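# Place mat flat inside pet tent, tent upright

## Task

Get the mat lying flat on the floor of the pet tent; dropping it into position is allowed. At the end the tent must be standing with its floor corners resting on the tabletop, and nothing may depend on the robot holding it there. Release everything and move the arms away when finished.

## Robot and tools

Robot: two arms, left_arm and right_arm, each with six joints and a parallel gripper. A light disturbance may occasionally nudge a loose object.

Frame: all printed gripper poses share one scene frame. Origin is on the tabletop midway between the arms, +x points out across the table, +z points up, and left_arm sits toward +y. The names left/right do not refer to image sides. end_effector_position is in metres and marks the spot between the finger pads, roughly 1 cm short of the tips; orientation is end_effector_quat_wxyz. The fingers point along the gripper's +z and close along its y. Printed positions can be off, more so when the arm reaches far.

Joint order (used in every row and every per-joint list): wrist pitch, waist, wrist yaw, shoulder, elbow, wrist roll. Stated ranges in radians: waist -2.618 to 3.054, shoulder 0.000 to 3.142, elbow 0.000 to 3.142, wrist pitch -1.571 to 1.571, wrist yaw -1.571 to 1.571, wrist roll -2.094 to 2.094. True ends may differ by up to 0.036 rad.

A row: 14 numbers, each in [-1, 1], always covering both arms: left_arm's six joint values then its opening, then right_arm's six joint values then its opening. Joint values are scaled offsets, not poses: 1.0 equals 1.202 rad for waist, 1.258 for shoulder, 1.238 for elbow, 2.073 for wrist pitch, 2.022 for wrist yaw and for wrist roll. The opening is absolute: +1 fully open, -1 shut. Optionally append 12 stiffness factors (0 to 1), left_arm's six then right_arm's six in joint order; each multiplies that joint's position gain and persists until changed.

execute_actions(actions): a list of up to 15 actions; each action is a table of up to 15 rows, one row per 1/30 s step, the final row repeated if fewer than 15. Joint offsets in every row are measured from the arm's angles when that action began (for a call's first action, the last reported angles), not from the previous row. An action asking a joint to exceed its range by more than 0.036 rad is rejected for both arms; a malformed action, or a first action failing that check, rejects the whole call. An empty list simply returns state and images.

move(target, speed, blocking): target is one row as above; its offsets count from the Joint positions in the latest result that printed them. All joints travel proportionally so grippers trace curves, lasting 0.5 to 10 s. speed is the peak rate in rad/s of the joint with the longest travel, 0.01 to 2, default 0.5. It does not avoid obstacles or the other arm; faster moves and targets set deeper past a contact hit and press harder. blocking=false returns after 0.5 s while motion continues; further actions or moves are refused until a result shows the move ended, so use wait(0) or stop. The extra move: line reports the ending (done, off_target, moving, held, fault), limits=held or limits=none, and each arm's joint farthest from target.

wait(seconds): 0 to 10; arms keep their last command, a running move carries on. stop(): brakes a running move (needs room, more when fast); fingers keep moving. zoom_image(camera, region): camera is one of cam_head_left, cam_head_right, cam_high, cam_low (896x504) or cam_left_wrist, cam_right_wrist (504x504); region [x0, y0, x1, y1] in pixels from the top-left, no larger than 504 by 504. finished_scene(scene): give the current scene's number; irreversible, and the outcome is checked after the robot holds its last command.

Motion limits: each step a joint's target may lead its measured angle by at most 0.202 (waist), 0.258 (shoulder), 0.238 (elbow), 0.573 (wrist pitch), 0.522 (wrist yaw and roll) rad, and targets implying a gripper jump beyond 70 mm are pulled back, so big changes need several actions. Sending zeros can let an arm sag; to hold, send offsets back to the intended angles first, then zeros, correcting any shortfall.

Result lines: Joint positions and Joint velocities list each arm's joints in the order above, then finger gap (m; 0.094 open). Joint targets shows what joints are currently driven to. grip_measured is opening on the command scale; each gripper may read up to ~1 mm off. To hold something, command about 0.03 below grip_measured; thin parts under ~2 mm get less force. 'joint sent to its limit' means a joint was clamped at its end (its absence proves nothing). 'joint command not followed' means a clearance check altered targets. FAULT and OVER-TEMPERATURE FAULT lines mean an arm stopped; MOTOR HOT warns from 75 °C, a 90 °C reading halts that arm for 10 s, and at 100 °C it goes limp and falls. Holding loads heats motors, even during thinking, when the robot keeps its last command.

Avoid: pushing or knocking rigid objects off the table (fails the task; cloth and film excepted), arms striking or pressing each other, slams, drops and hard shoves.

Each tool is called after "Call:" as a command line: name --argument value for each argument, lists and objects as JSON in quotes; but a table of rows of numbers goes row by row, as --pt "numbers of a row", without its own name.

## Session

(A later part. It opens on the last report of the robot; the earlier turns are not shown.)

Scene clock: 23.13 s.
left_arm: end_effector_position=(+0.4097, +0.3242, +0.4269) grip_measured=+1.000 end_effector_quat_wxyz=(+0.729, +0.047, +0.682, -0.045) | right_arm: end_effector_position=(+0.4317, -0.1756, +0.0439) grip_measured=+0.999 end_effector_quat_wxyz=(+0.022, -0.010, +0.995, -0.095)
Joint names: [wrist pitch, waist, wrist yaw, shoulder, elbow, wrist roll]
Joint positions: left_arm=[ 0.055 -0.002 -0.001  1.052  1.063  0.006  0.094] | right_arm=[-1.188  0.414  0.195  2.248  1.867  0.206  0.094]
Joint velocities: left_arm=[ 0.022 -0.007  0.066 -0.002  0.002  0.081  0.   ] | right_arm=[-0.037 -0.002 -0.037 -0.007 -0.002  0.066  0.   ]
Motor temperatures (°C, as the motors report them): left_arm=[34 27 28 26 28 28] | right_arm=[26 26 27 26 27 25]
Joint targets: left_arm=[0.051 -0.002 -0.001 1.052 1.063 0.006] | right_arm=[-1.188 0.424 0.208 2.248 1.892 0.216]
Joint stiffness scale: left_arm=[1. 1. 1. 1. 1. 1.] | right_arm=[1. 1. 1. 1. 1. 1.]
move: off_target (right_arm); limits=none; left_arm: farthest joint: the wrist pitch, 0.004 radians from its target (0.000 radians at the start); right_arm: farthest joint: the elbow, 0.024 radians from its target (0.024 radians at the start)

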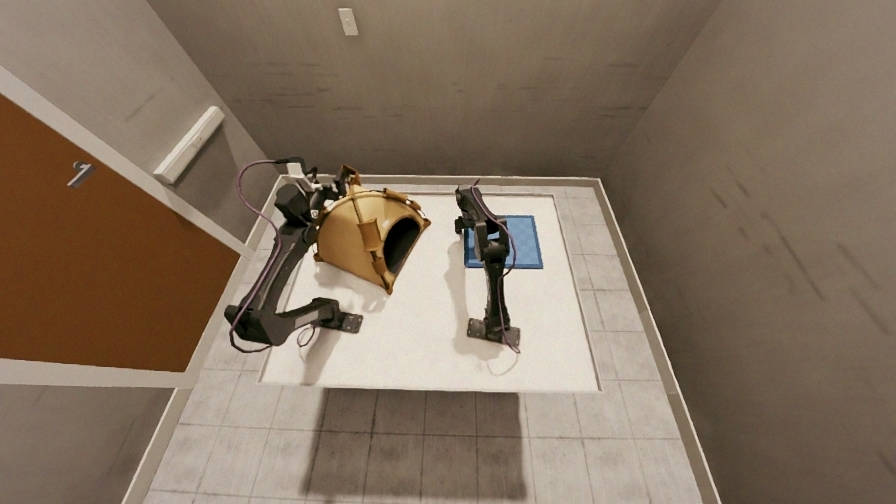

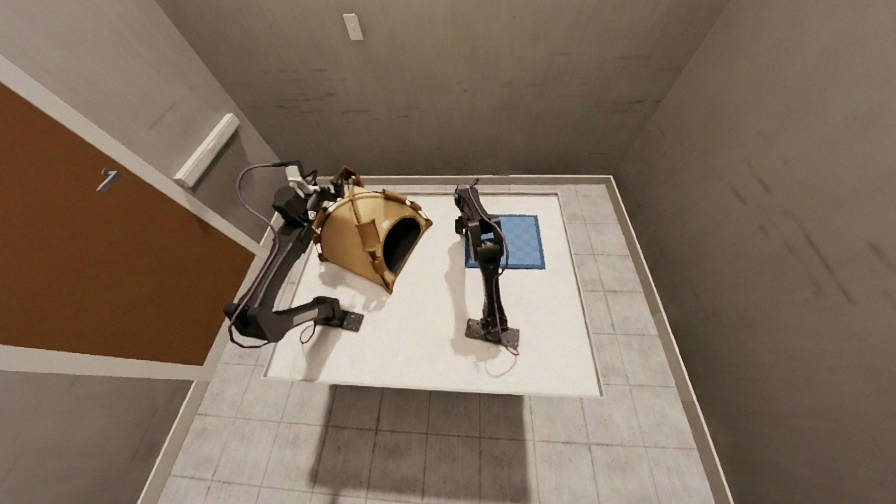

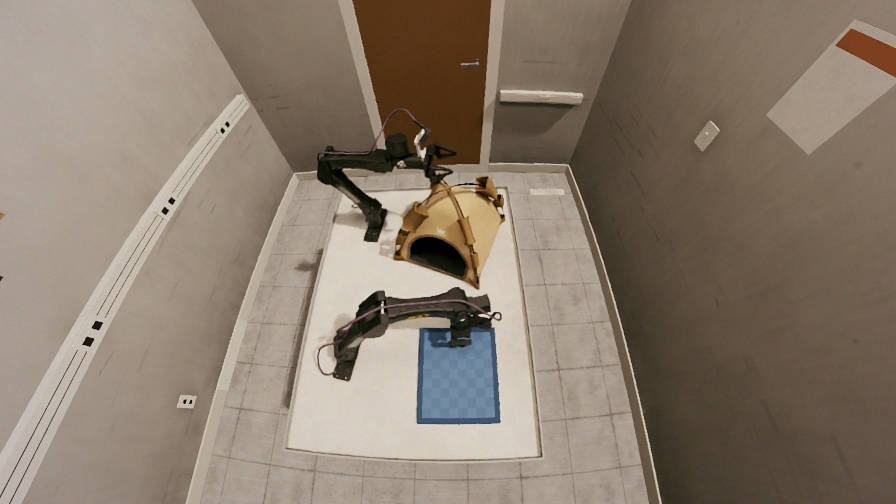

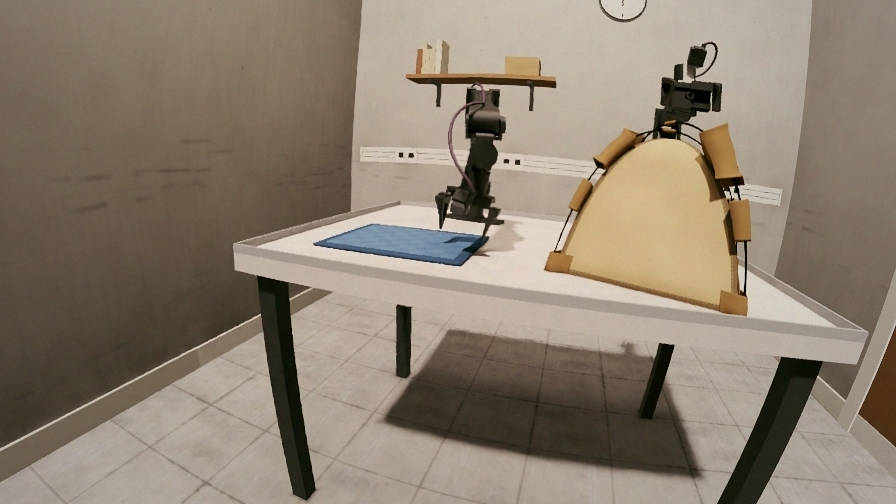

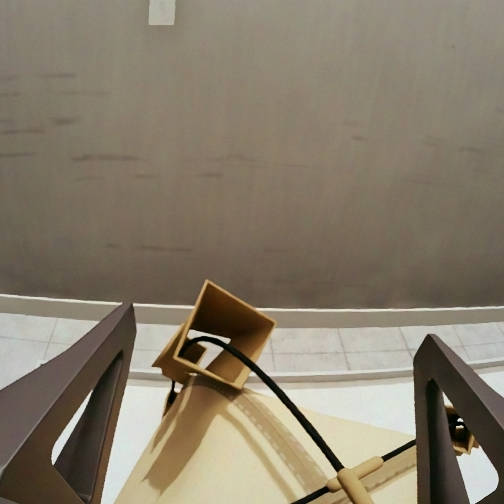

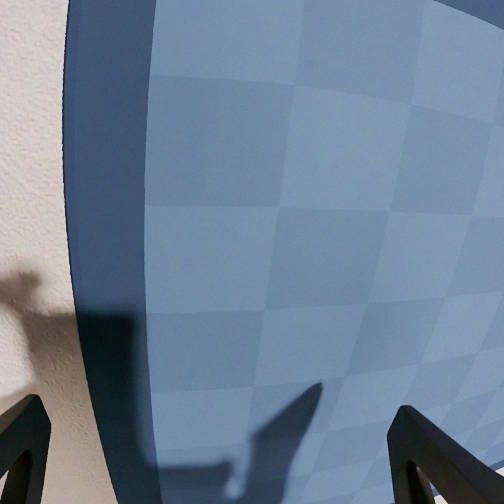

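Call:
move --target '[0,0,0,0,0,0,1,0.025,0.045,0,0.06,0.01,0.02,1]' --speed 0.15

Call:
execute_actions --actions '[[[0,0,0,0,0,0,1,0,0,0,0.04,0,0,0.8],[0,0,0,0,0,0,1,0,0,0,0.04,0,0,0.8],[0,0,0,0,0,0,1,0,0,0,0.04,0,0,0.8],[0,0,0,0,0,0,1,0,0,0,0.04,0,0,0.8],[0,0,0,0,0,0,1,0,0,0,0.04,0,0,0.6],[0,0,0,0,0,0,1,0,0,0,0.04,0,0,0.6],[0,0,0,0,0,0,1,0,0,0,0.04,0,0,0.6],[0,0,0,0,0,0,1,0,0,0,0.04,0,0,0.6],[0,0,0,0,0,0,1,0,0,0,0.04,0,0,0.4],[0,0,0,0,0,0,1,0,0,0,0.04,0,0,0.4],[0,0,0,0,0,0,1,0,0,0,0.04,0,0,0.4],[0,0,0,0,0,0,1,0,0,0,0.04,0,0,0.2]],[[0,0,0,0,0,0,1,0,0,0,0.04,0,0,0.1],[0,0,0,0,0,0,1,0,0,0,0.04,0,0,0.1],[0,0,0,0,0,0,1,0,0,0,0.04,0,0,0.1],[0,0,0,0,0,0,1,0,0,0,0.04,0,0,0],[0,0,0,0,0,0,1,0,0,0,0.04,0,0,0],[0,0,0,0,0,0,1,0,0,0,0.04,0,0,0],[0,0,0,0,0,0,1,0,0,0,0.04,0,0,-0.1],[0,0,0,0,0,0,1,0,0,0,0.04,0,0,-0.1],[0,0,0,0,0,0,1,0,0,0,0.04,0,0,-0.1],[0,0,0,0,0,0,1,0,0,0,0.04,0,0,-0.2],[0,0,0,0,0,0,1,0,0,0,0.04,0,0,-0.2],[0,0,0,0,0,0,1,0,0,0,0.04,0,0,-0.2],[0,0,0,0,0,0,1,0,0,0,0.04,0,0,-0.3]]]'

Scene clock: 24.90 s.
left_arm: end_effector_position=(+0.4096, +0.3242, +0.4280) grip_measured=+1.000 end_effector_quat_wxyz=(+0.730, +0.046, +0.680, -0.045) | right_arm: end_effector_position=(+0.4298, -0.1576, +0.0172) grip_measured=+0.999 end_effector_quat_wxyz=(+0.008, -0.019, +0.995, -0.100)
Joint names: [wrist pitch, waist, wrist yaw, shoulder, elbow, wrist roll]
Joint positions: left_arm=[ 0.059 -0.002 -0.001  1.052  1.063  0.006  0.094] | right_arm=[-1.161  0.456  0.198  2.312  1.867  0.233  0.094]
Joint velocities: left_arm=[-0.037 -0.007 -0.007 -0.007  0.007 -0.022  0.   ] | right_arm=[ 0.007  0.002  0.007  0.002 -0.007 -0.081  0.   ]
Motor temperatures (°C, as the motors report them): left_arm=[34 27 28 26 28 28] | right_arm=[26 26 27 26 27 25]
Joint targets: left_arm=[0.055 -0.002 -0.001 1.052 1.063 0.006] | right_arm=[-1.136 0.468 0.195 2.324 1.880 0.246]
Joint stiffness scale: left_arm=[1. 1. 1. 1. 1. 1.] | right_arm=[1. 1. 1. 1. 1. 1.]
move: off_target (right_arm); limits=none; left_arm: farthest joint: the wrist pitch, 0.004 radians from its target (0.000 radians at the start); right_arm: farthest joint: the wrist pitch, 0.025 radians from its target (0.052 radians at the start)

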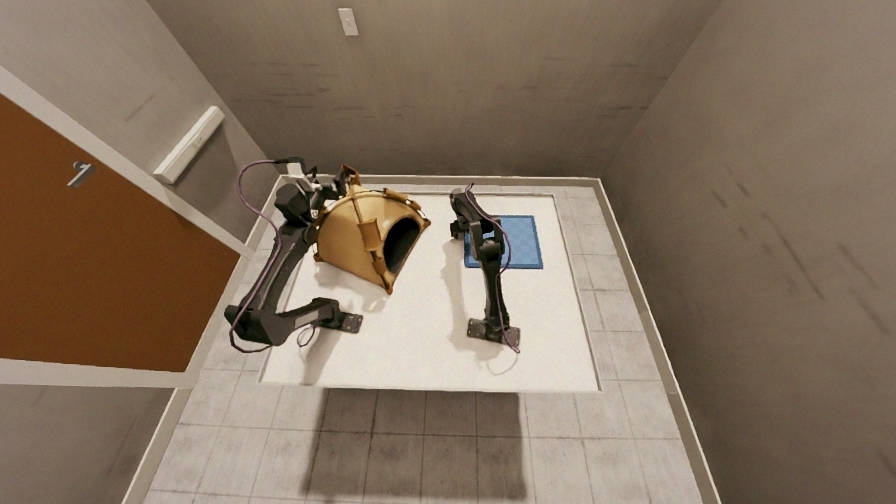

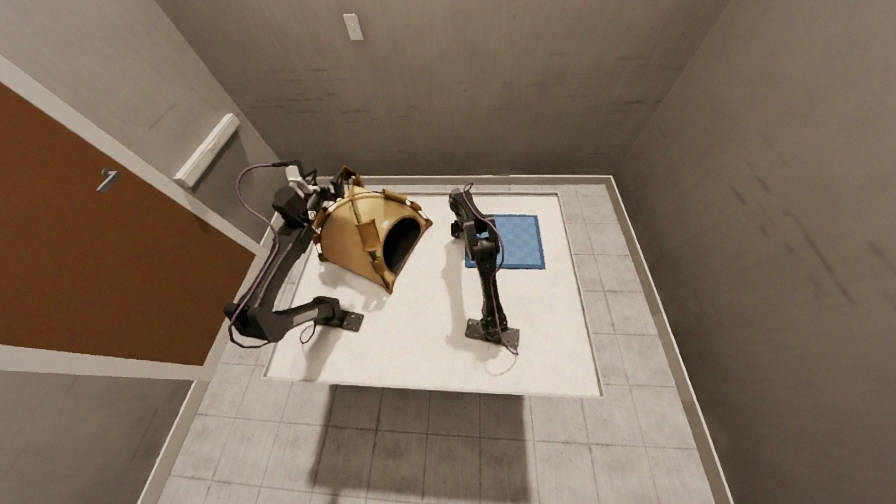

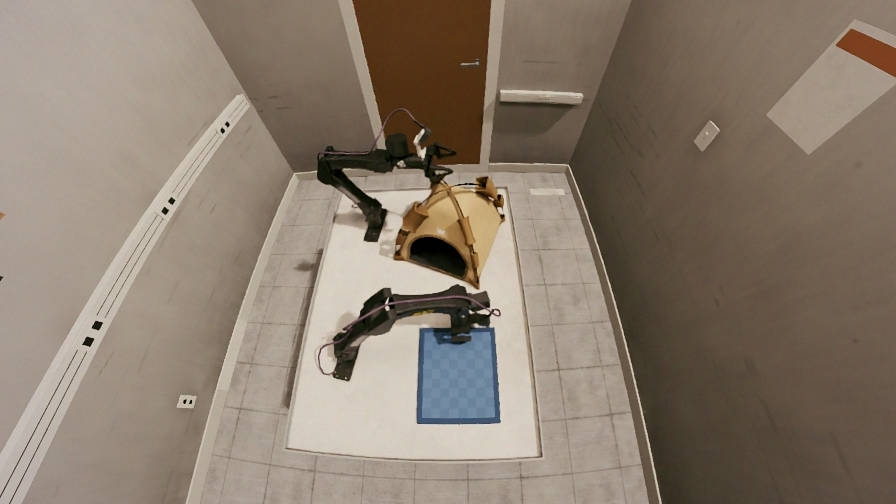

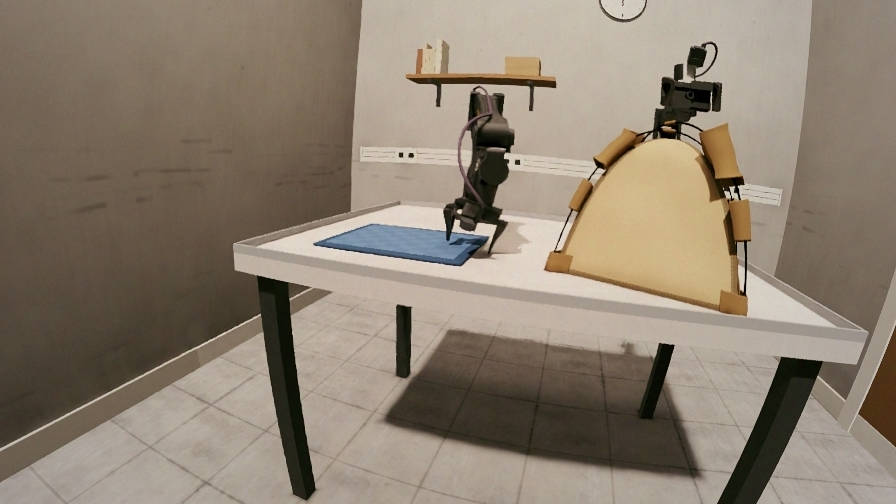

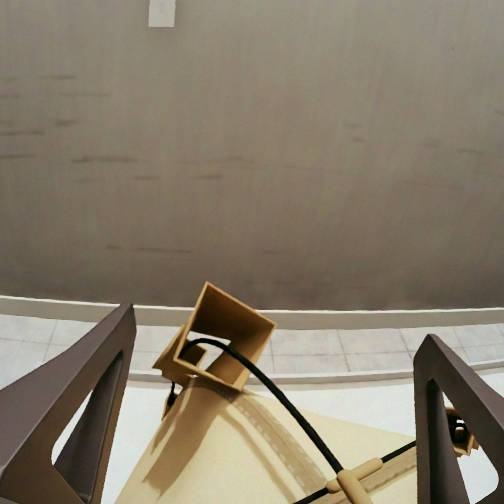

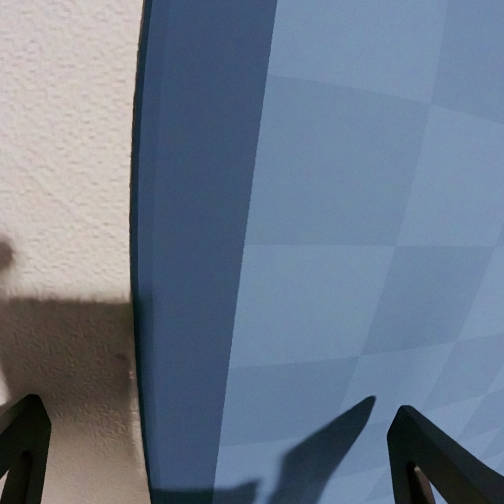

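Scene clock: 25.90 s.
left_arm: end_effector_position=(+0.4095, +0.3242, +0.4299) grip_measured=+1.000 end_effector_quat_wxyz=(+0.733, +0.046, +0.678, -0.045) | right_arm: end_effector_position=(+0.4281, -0.1540, +0.0104) grip_measured=-0.296 end_effector_quat_wxyz=(-0.000, -0.020, +0.995, -0.093)
Joint names: [wrist pitch, waist, wrist yaw, shoulder, elbow, wrist roll]
Joint positions: left_arm=[ 0.066 -0.002 -0.001  1.052  1.063  0.006  0.094] | right_arm=[-1.157  0.458  0.18   2.327  1.867  0.233  0.033]
Joint velocities: left_arm=[ 0.007 -0.007 -0.066 -0.002  0.002 -0.022  0.   ] | right_arm=[ 0.007 -0.012  0.154 -0.007  0.002 -0.066 -0.005]
Motor temperatures (°C, as the motors report them): left_arm=[34 27 28 26 28 28] | right_arm=[26 26 27 26 27 25]
Joint targets: left_arm=[0.063 -0.002 -0.001 1.052 1.063 0.006] | right_arm=[-1.156 0.458 0.169 2.372 1.867 0.233]
Joint stiffness scale: left_arm=[1. 1. 1. 1. 1. 1.] | right_arm=[1. 1. 1. 1. 1. 1.]

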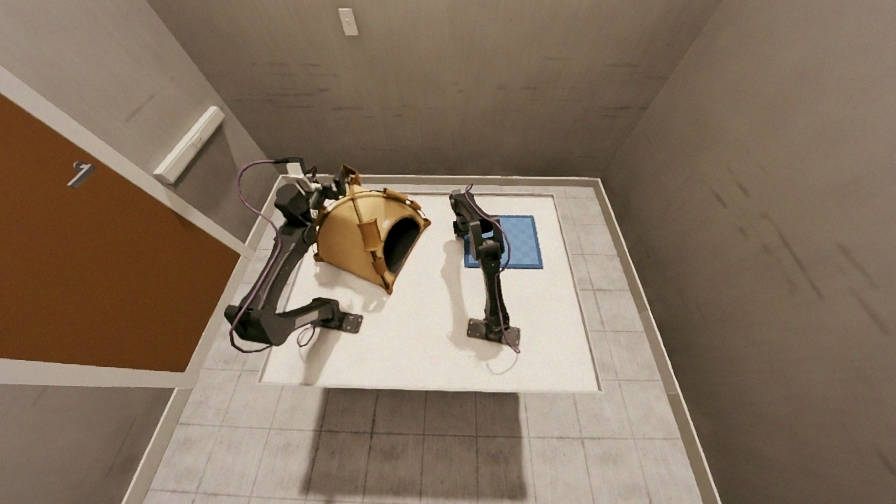

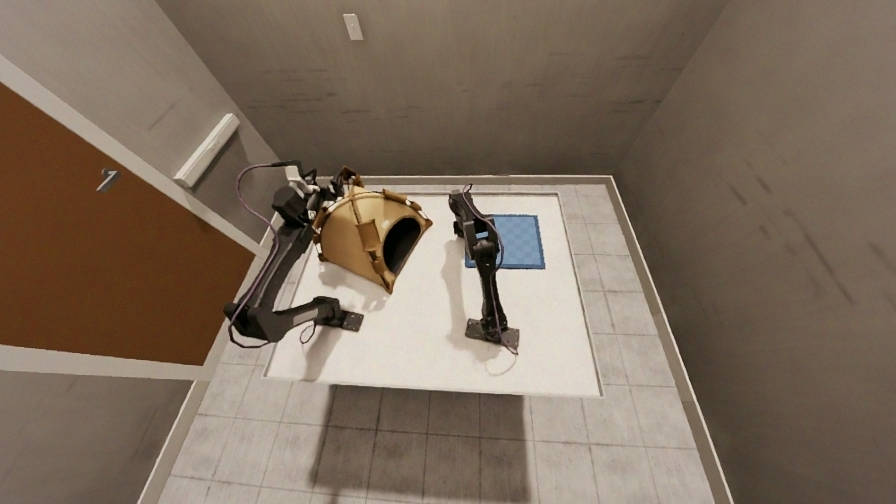

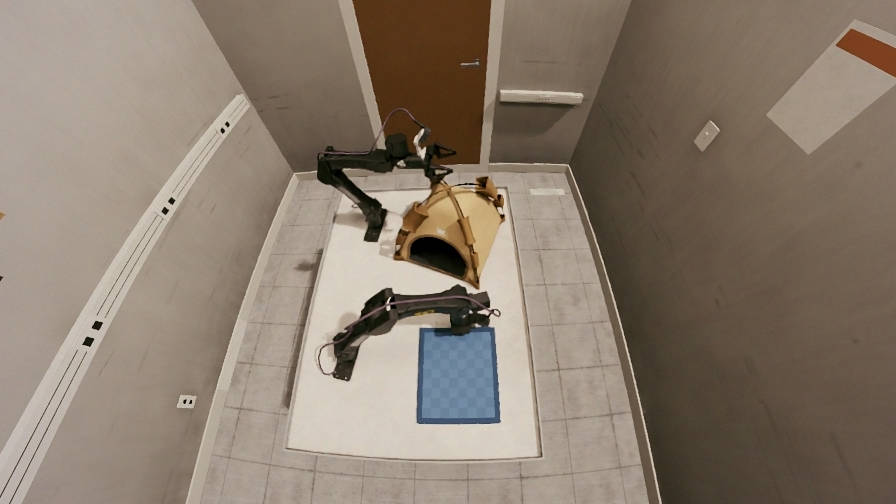

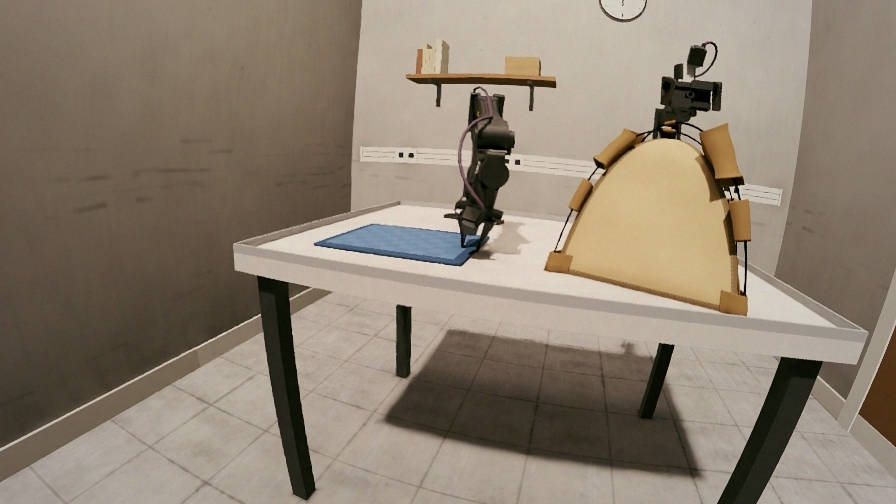

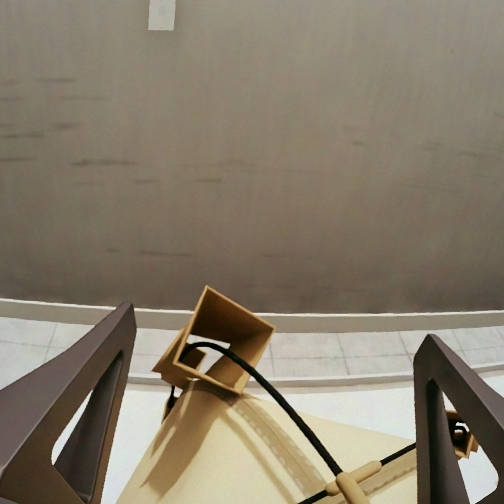

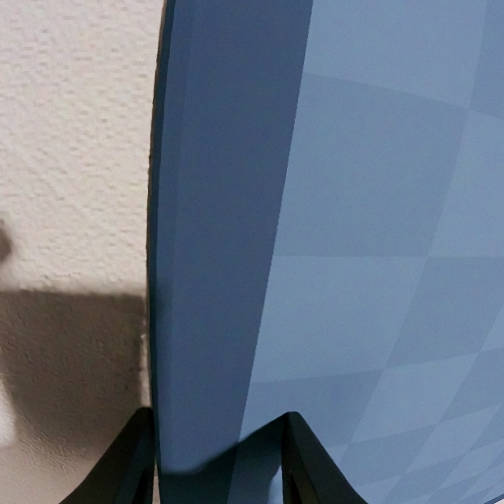

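Call:
execute_actions --actions '[[[0,0,0,0,0,0,1,0,0,0,0.04,0,0,-0.35],[0,0,0,0,0,0,1,0,0,0,0.04,0,0,-0.35],[0,0,0,0,0,0,1,0,0,0,0.04,0,0,-0.4],[0,0,0,0,0,0,1,0,0,0,0.04,0,0,-0.4],[0,0,0,0,0,0,1,0,0,0,0.04,0,0,-0.45],[0,0,0,0,0,0,1,0,0,0,0.04,0,0,-0.45],[0,0,0,0,0,0,1,0,0,0,0.04,0,0,-0.5],[0,0,0,0,0,0,1,0,0,0,0.04,0,0,-0.5],[0,0,0,0,0,0,1,0,0,0,0.04,0,0,-0.55],[0,0,0,0,0,0,1,0,0,0,0.04,0,0,-0.55],[0,0,0,0,0,0,1,0,0,0,0.04,0,0,-0.6],[0,0,0,0,0,0,1,0,0,0,0.04,0,0,-0.6],[0,0,0,0,0,0,1,0,0,0,0.04,0,0,-0.65]]]'

Scene clock: 26.87 s.
left_arm: end_effector_position=(+0.4094, +0.3243, +0.4308) grip_measured=+1.000 end_effector_quat_wxyz=(+0.734, +0.046, +0.676, -0.046) | right_arm: end_effector_position=(+0.4274, -0.1509, +0.0105) grip_measured=-0.644 end_effector_quat_wxyz=(+0.000, -0.025, +0.995, -0.094)
Joint names: [wrist pitch, waist, wrist yaw, shoulder, elbow, wrist roll]
Joint positions: left_arm=[ 0.07  -0.002 -0.001  1.052  1.063  0.006  0.094] | right_arm=[-1.158  0.466  0.182  2.327  1.867  0.233  0.017]
Joint velocities: left_arm=[-0.066 -0.002  0.022  0.007 -0.017 -0.007  0.   ] | right_arm=[-0.051 -0.017  0.066  0.022 -0.002  0.051 -0.003]
Motor temperatures (°C, as the motors report them): left_arm=[34 27 28 26 28 28] | right_arm=[26 26 27 26 27 25]
Joint targets: left_arm=[0.067 -0.002 -0.001 1.052 1.063 0.006] | right_arm=[-1.157 0.458 0.180 2.377 1.867 0.233]
Joint stiffness scale: left_arm=[1. 1. 1. 1. 1. 1.] | right_arm=[1. 1. 1. 1. 1. 1.]

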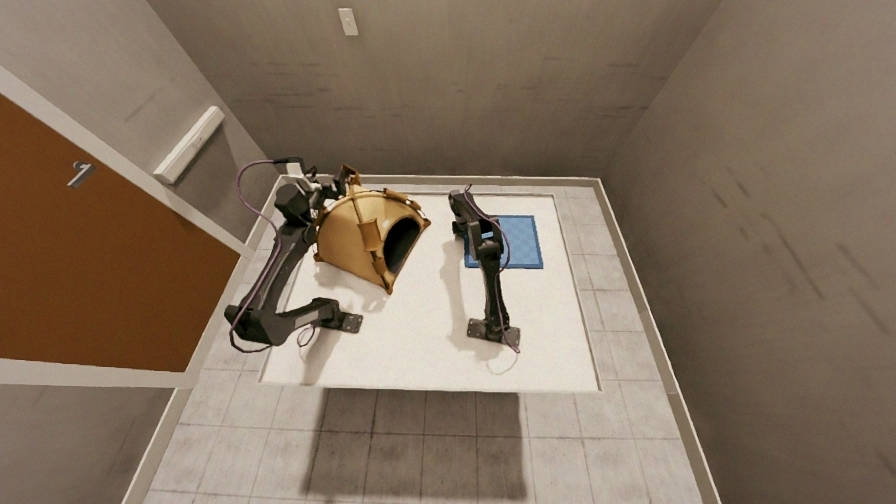

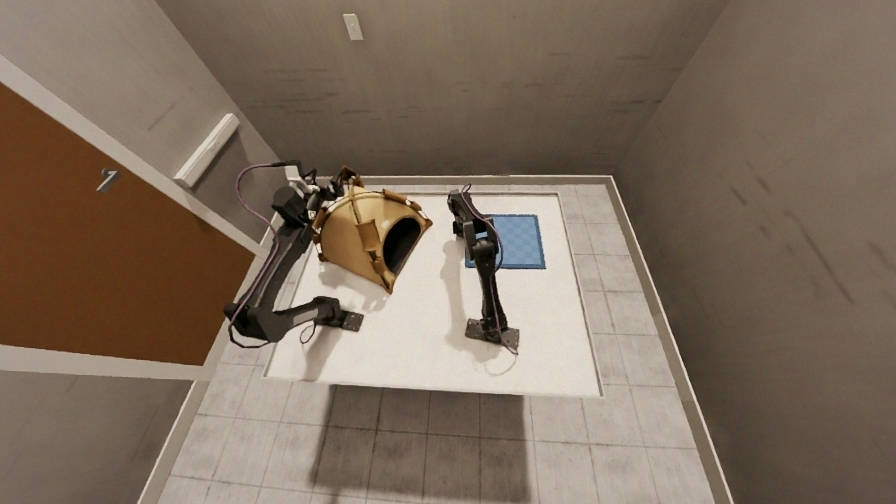

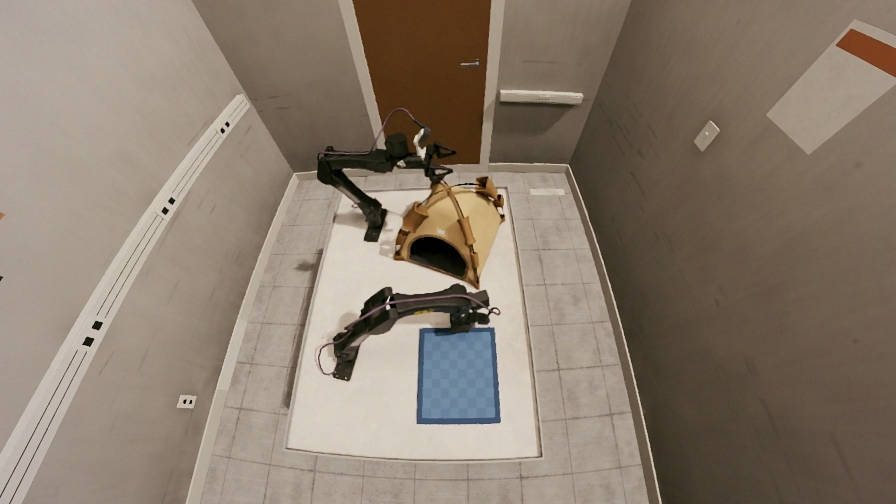

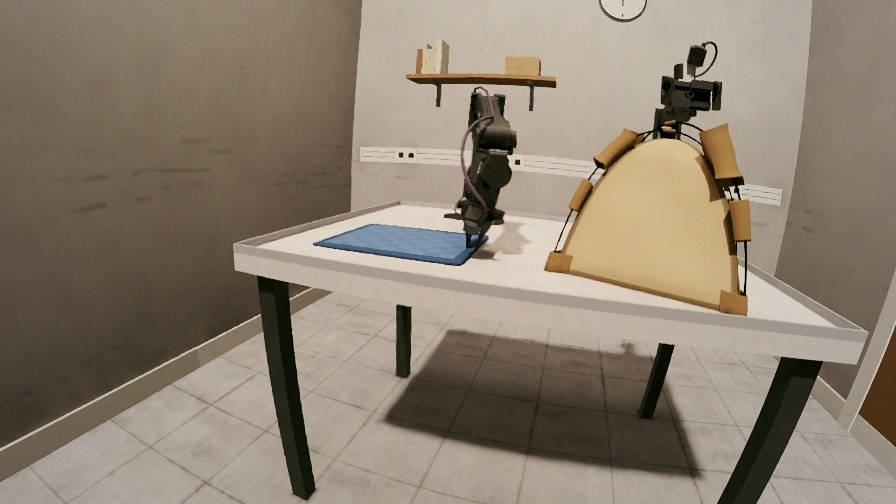

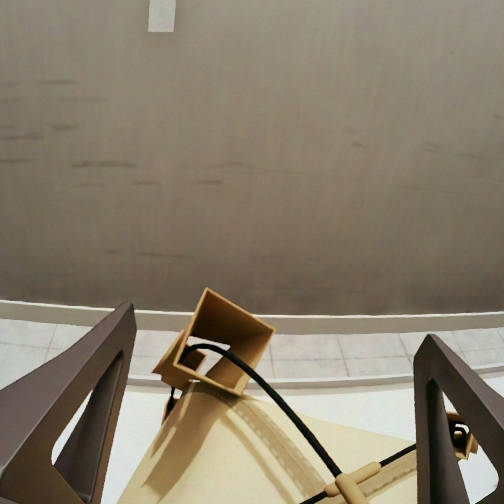

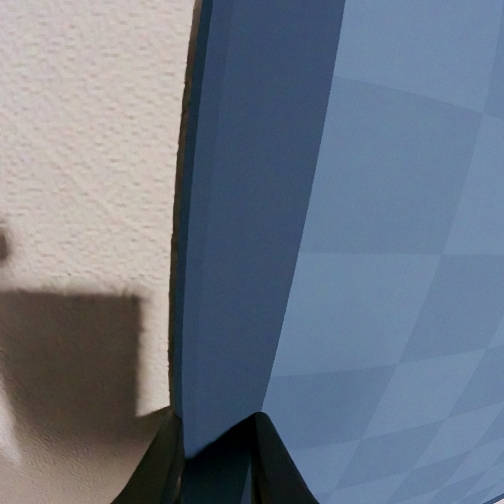

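Call:
move --target '[0,0,0,0,0,0,1,0,0.05,0.1,-0.08,0,0,0]' --speed 0.4

Call:
move --target '[0,0,0,0,0,0,1,0.13,0.235,0.315,-0.01,-0.245,-0.115,0]' --speed 0.7

Scene clock: 29.90 s.
left_arm: end_effector_position=(+0.4093, +0.3243, +0.4318) grip_measured=+1.000 end_effector_quat_wxyz=(+0.735, +0.046, +0.675, -0.046) | right_arm: end_effector_position=(+0.4386, -0.1558, +0.0521) grip_measured=-0.002 end_effector_quat_wxyz=(+0.065, -0.046, +0.982, -0.171)
Joint names: [wrist pitch, waist, wrist yaw, shoulder, elbow, wrist roll]
Joint positions: left_arm=[ 0.074 -0.002 -0.001  1.052  1.063  0.006  0.094] | right_arm=[-1.159  0.52   0.367  2.249  1.867  0.233  0.047]
Joint velocities: left_arm=[ 0.037  0.002  0.007  0.002 -0.007  0.037  0.   ] | right_arm=[ 0.007  0.022 -0.051 -0.007  0.012  0.037 -0.001]
Motor temperatures (°C, as the motors report them): left_arm=[35 27 28 26 28 28] | right_arm=[26 26 27 27 27 25]
Joint targets: left_arm=[0.070 -0.002 -0.001 1.052 1.063 0.006] | right_arm=[-1.158 0.526 0.384 2.227 1.867 0.233]
Joint stiffness scale: left_arm=[1. 1. 1. 1. 1. 1.] | right_arm=[1. 1. 1. 1. 1. 1.]
move: off_target (right_arm); limits=none; left_arm: farthest joint: the wrist pitch, 0.004 radians from its target (0.000 radians at the start); right_arm: farthest joint: the shoulder, 0.023 radians from its target (0.101 radians at the start)

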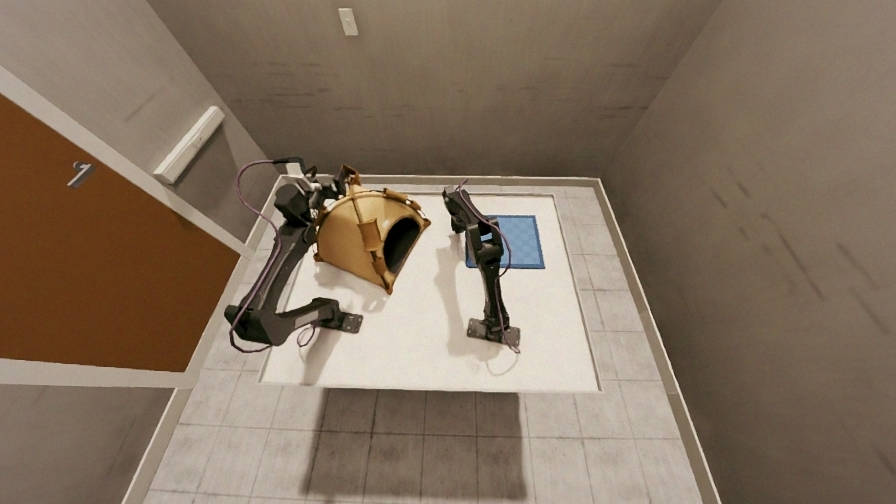

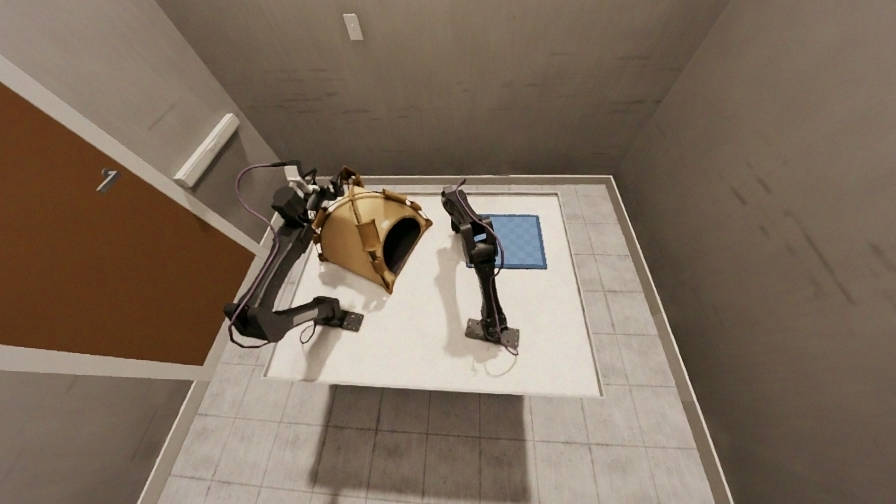

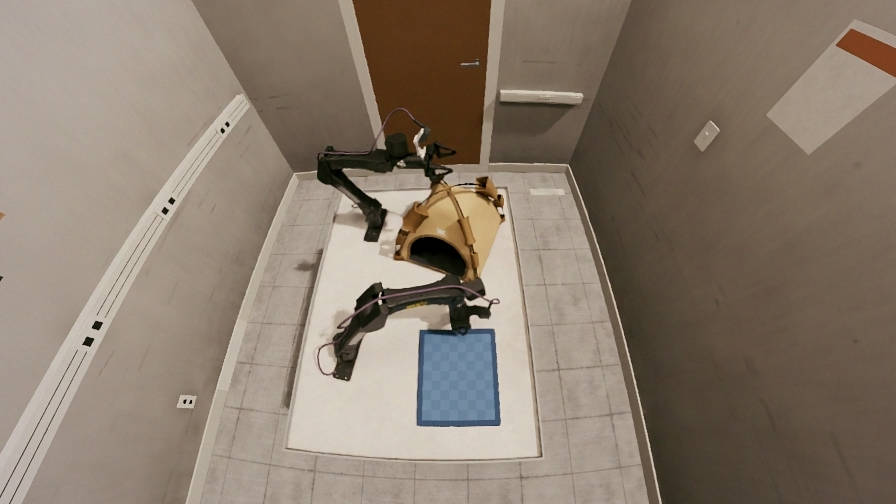

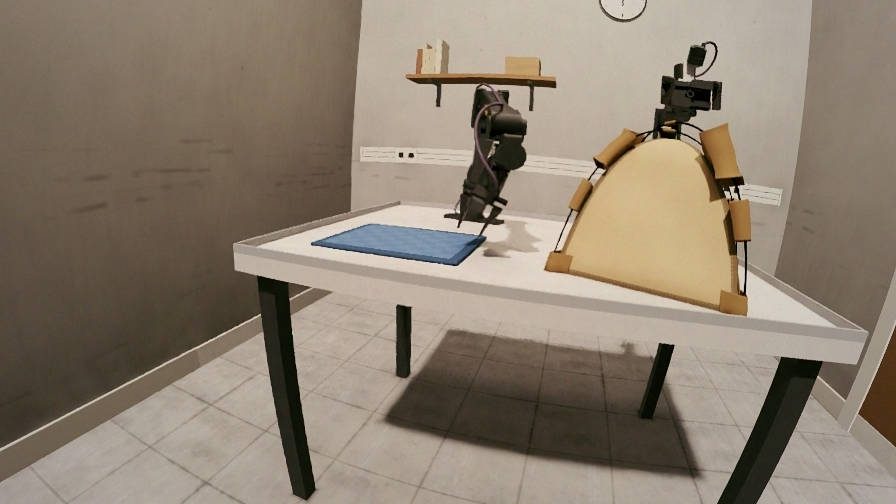

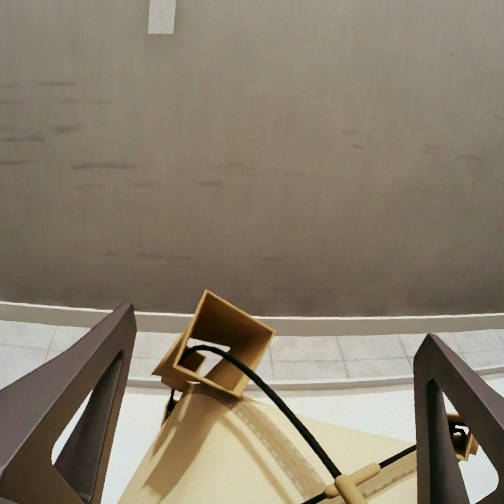

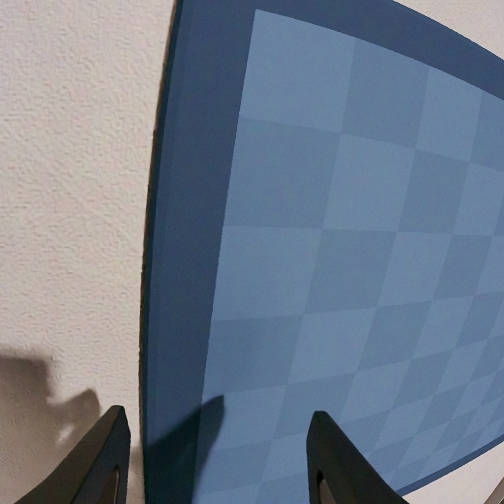

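Scene clock: 31.67 s.
left_arm: end_effector_position=(+0.4092, +0.3243, +0.4327) grip_measured=+1.000 end_effector_quat_wxyz=(+0.736, +0.046, +0.673, -0.046) | right_arm: end_effector_position=(+0.4222, -0.1230, +0.0485) grip_measured=-0.002 end_effector_quat_wxyz=(+0.139, -0.267, +0.841, -0.450)
Joint names: [wrist pitch, waist, wrist yaw, shoulder, elbow, wrist roll]
Joint positions: left_arm=[ 0.078 -0.002 -0.001  1.052  1.063  0.006  0.094] | right_arm=[-0.905  0.801  0.98   2.249  1.575  0.002  0.047]
Joint velocities: left_arm=[-0.066 -0.012  0.081 -0.017 -0.002  0.022  0.   ] | right_arm=[-0.007 -0.017 -0.022 -0.012  0.002 -0.037  0.   ]
Motor temperatures (°C, as the motors report them): left_arm=[35 27 28 26 29 28] | right_arm=[26 26 27 27 27 25]
Joint targets: left_arm=[0.074 -0.002 -0.001 1.052 1.063 0.006] | right_arm=[-0.889 0.802 1.004 2.237 1.564 -0.000]
Joint stiffness scale: left_arm=[1. 1. 1. 1. 1. 1.] | right_arm=[1. 1. 1. 1. 1. 1.]
move: off_target (right_arm); limits=none; left_arm: farthest joint: the wrist pitch, 0.004 radians from its target (0.000 radians at the start); right_arm: farthest joint: the wrist yaw, 0.024 radians from its target (0.637 radians at the start)

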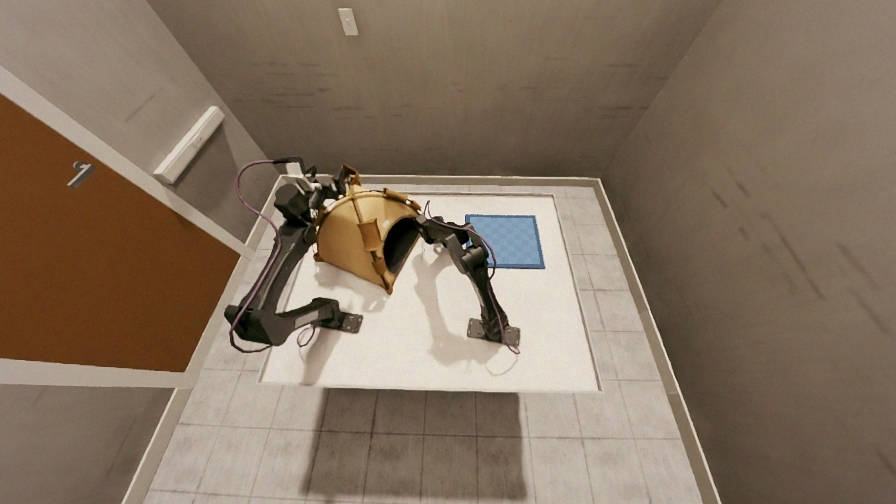

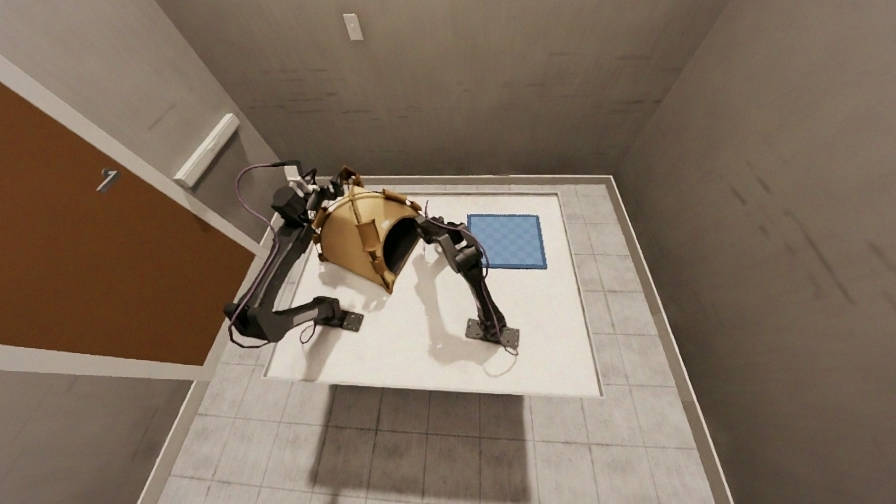

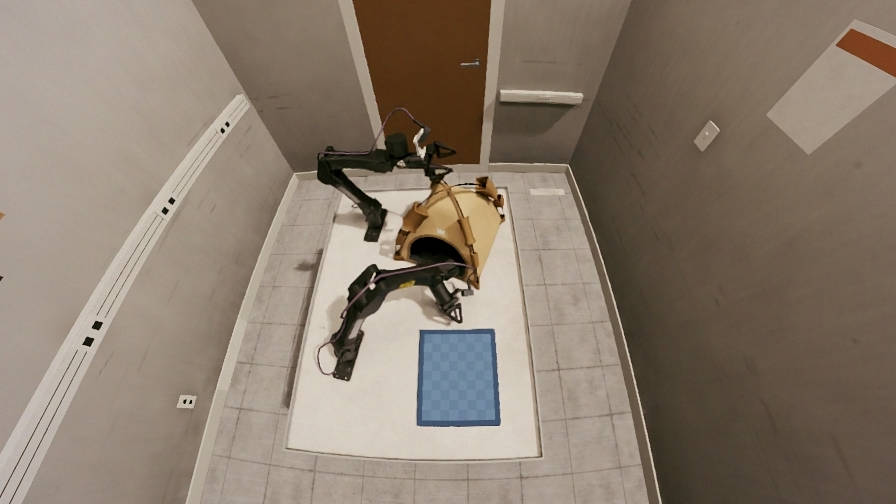

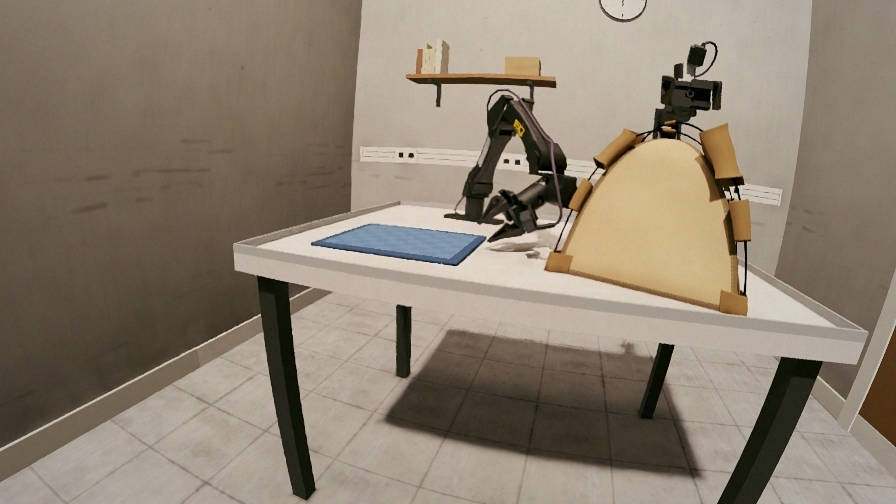

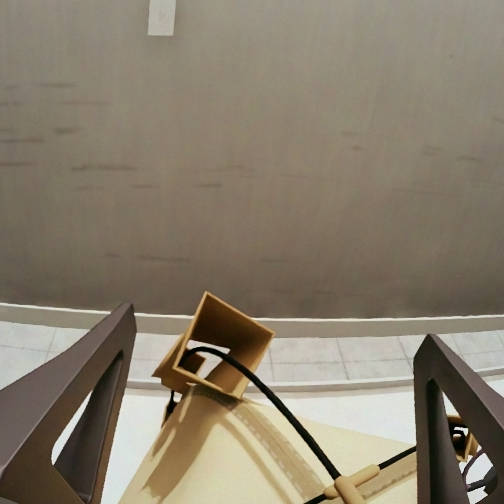

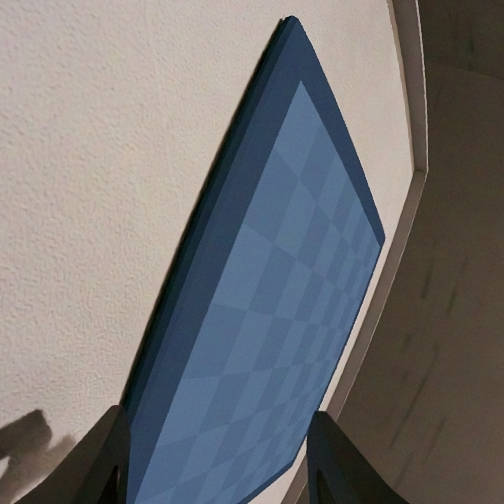

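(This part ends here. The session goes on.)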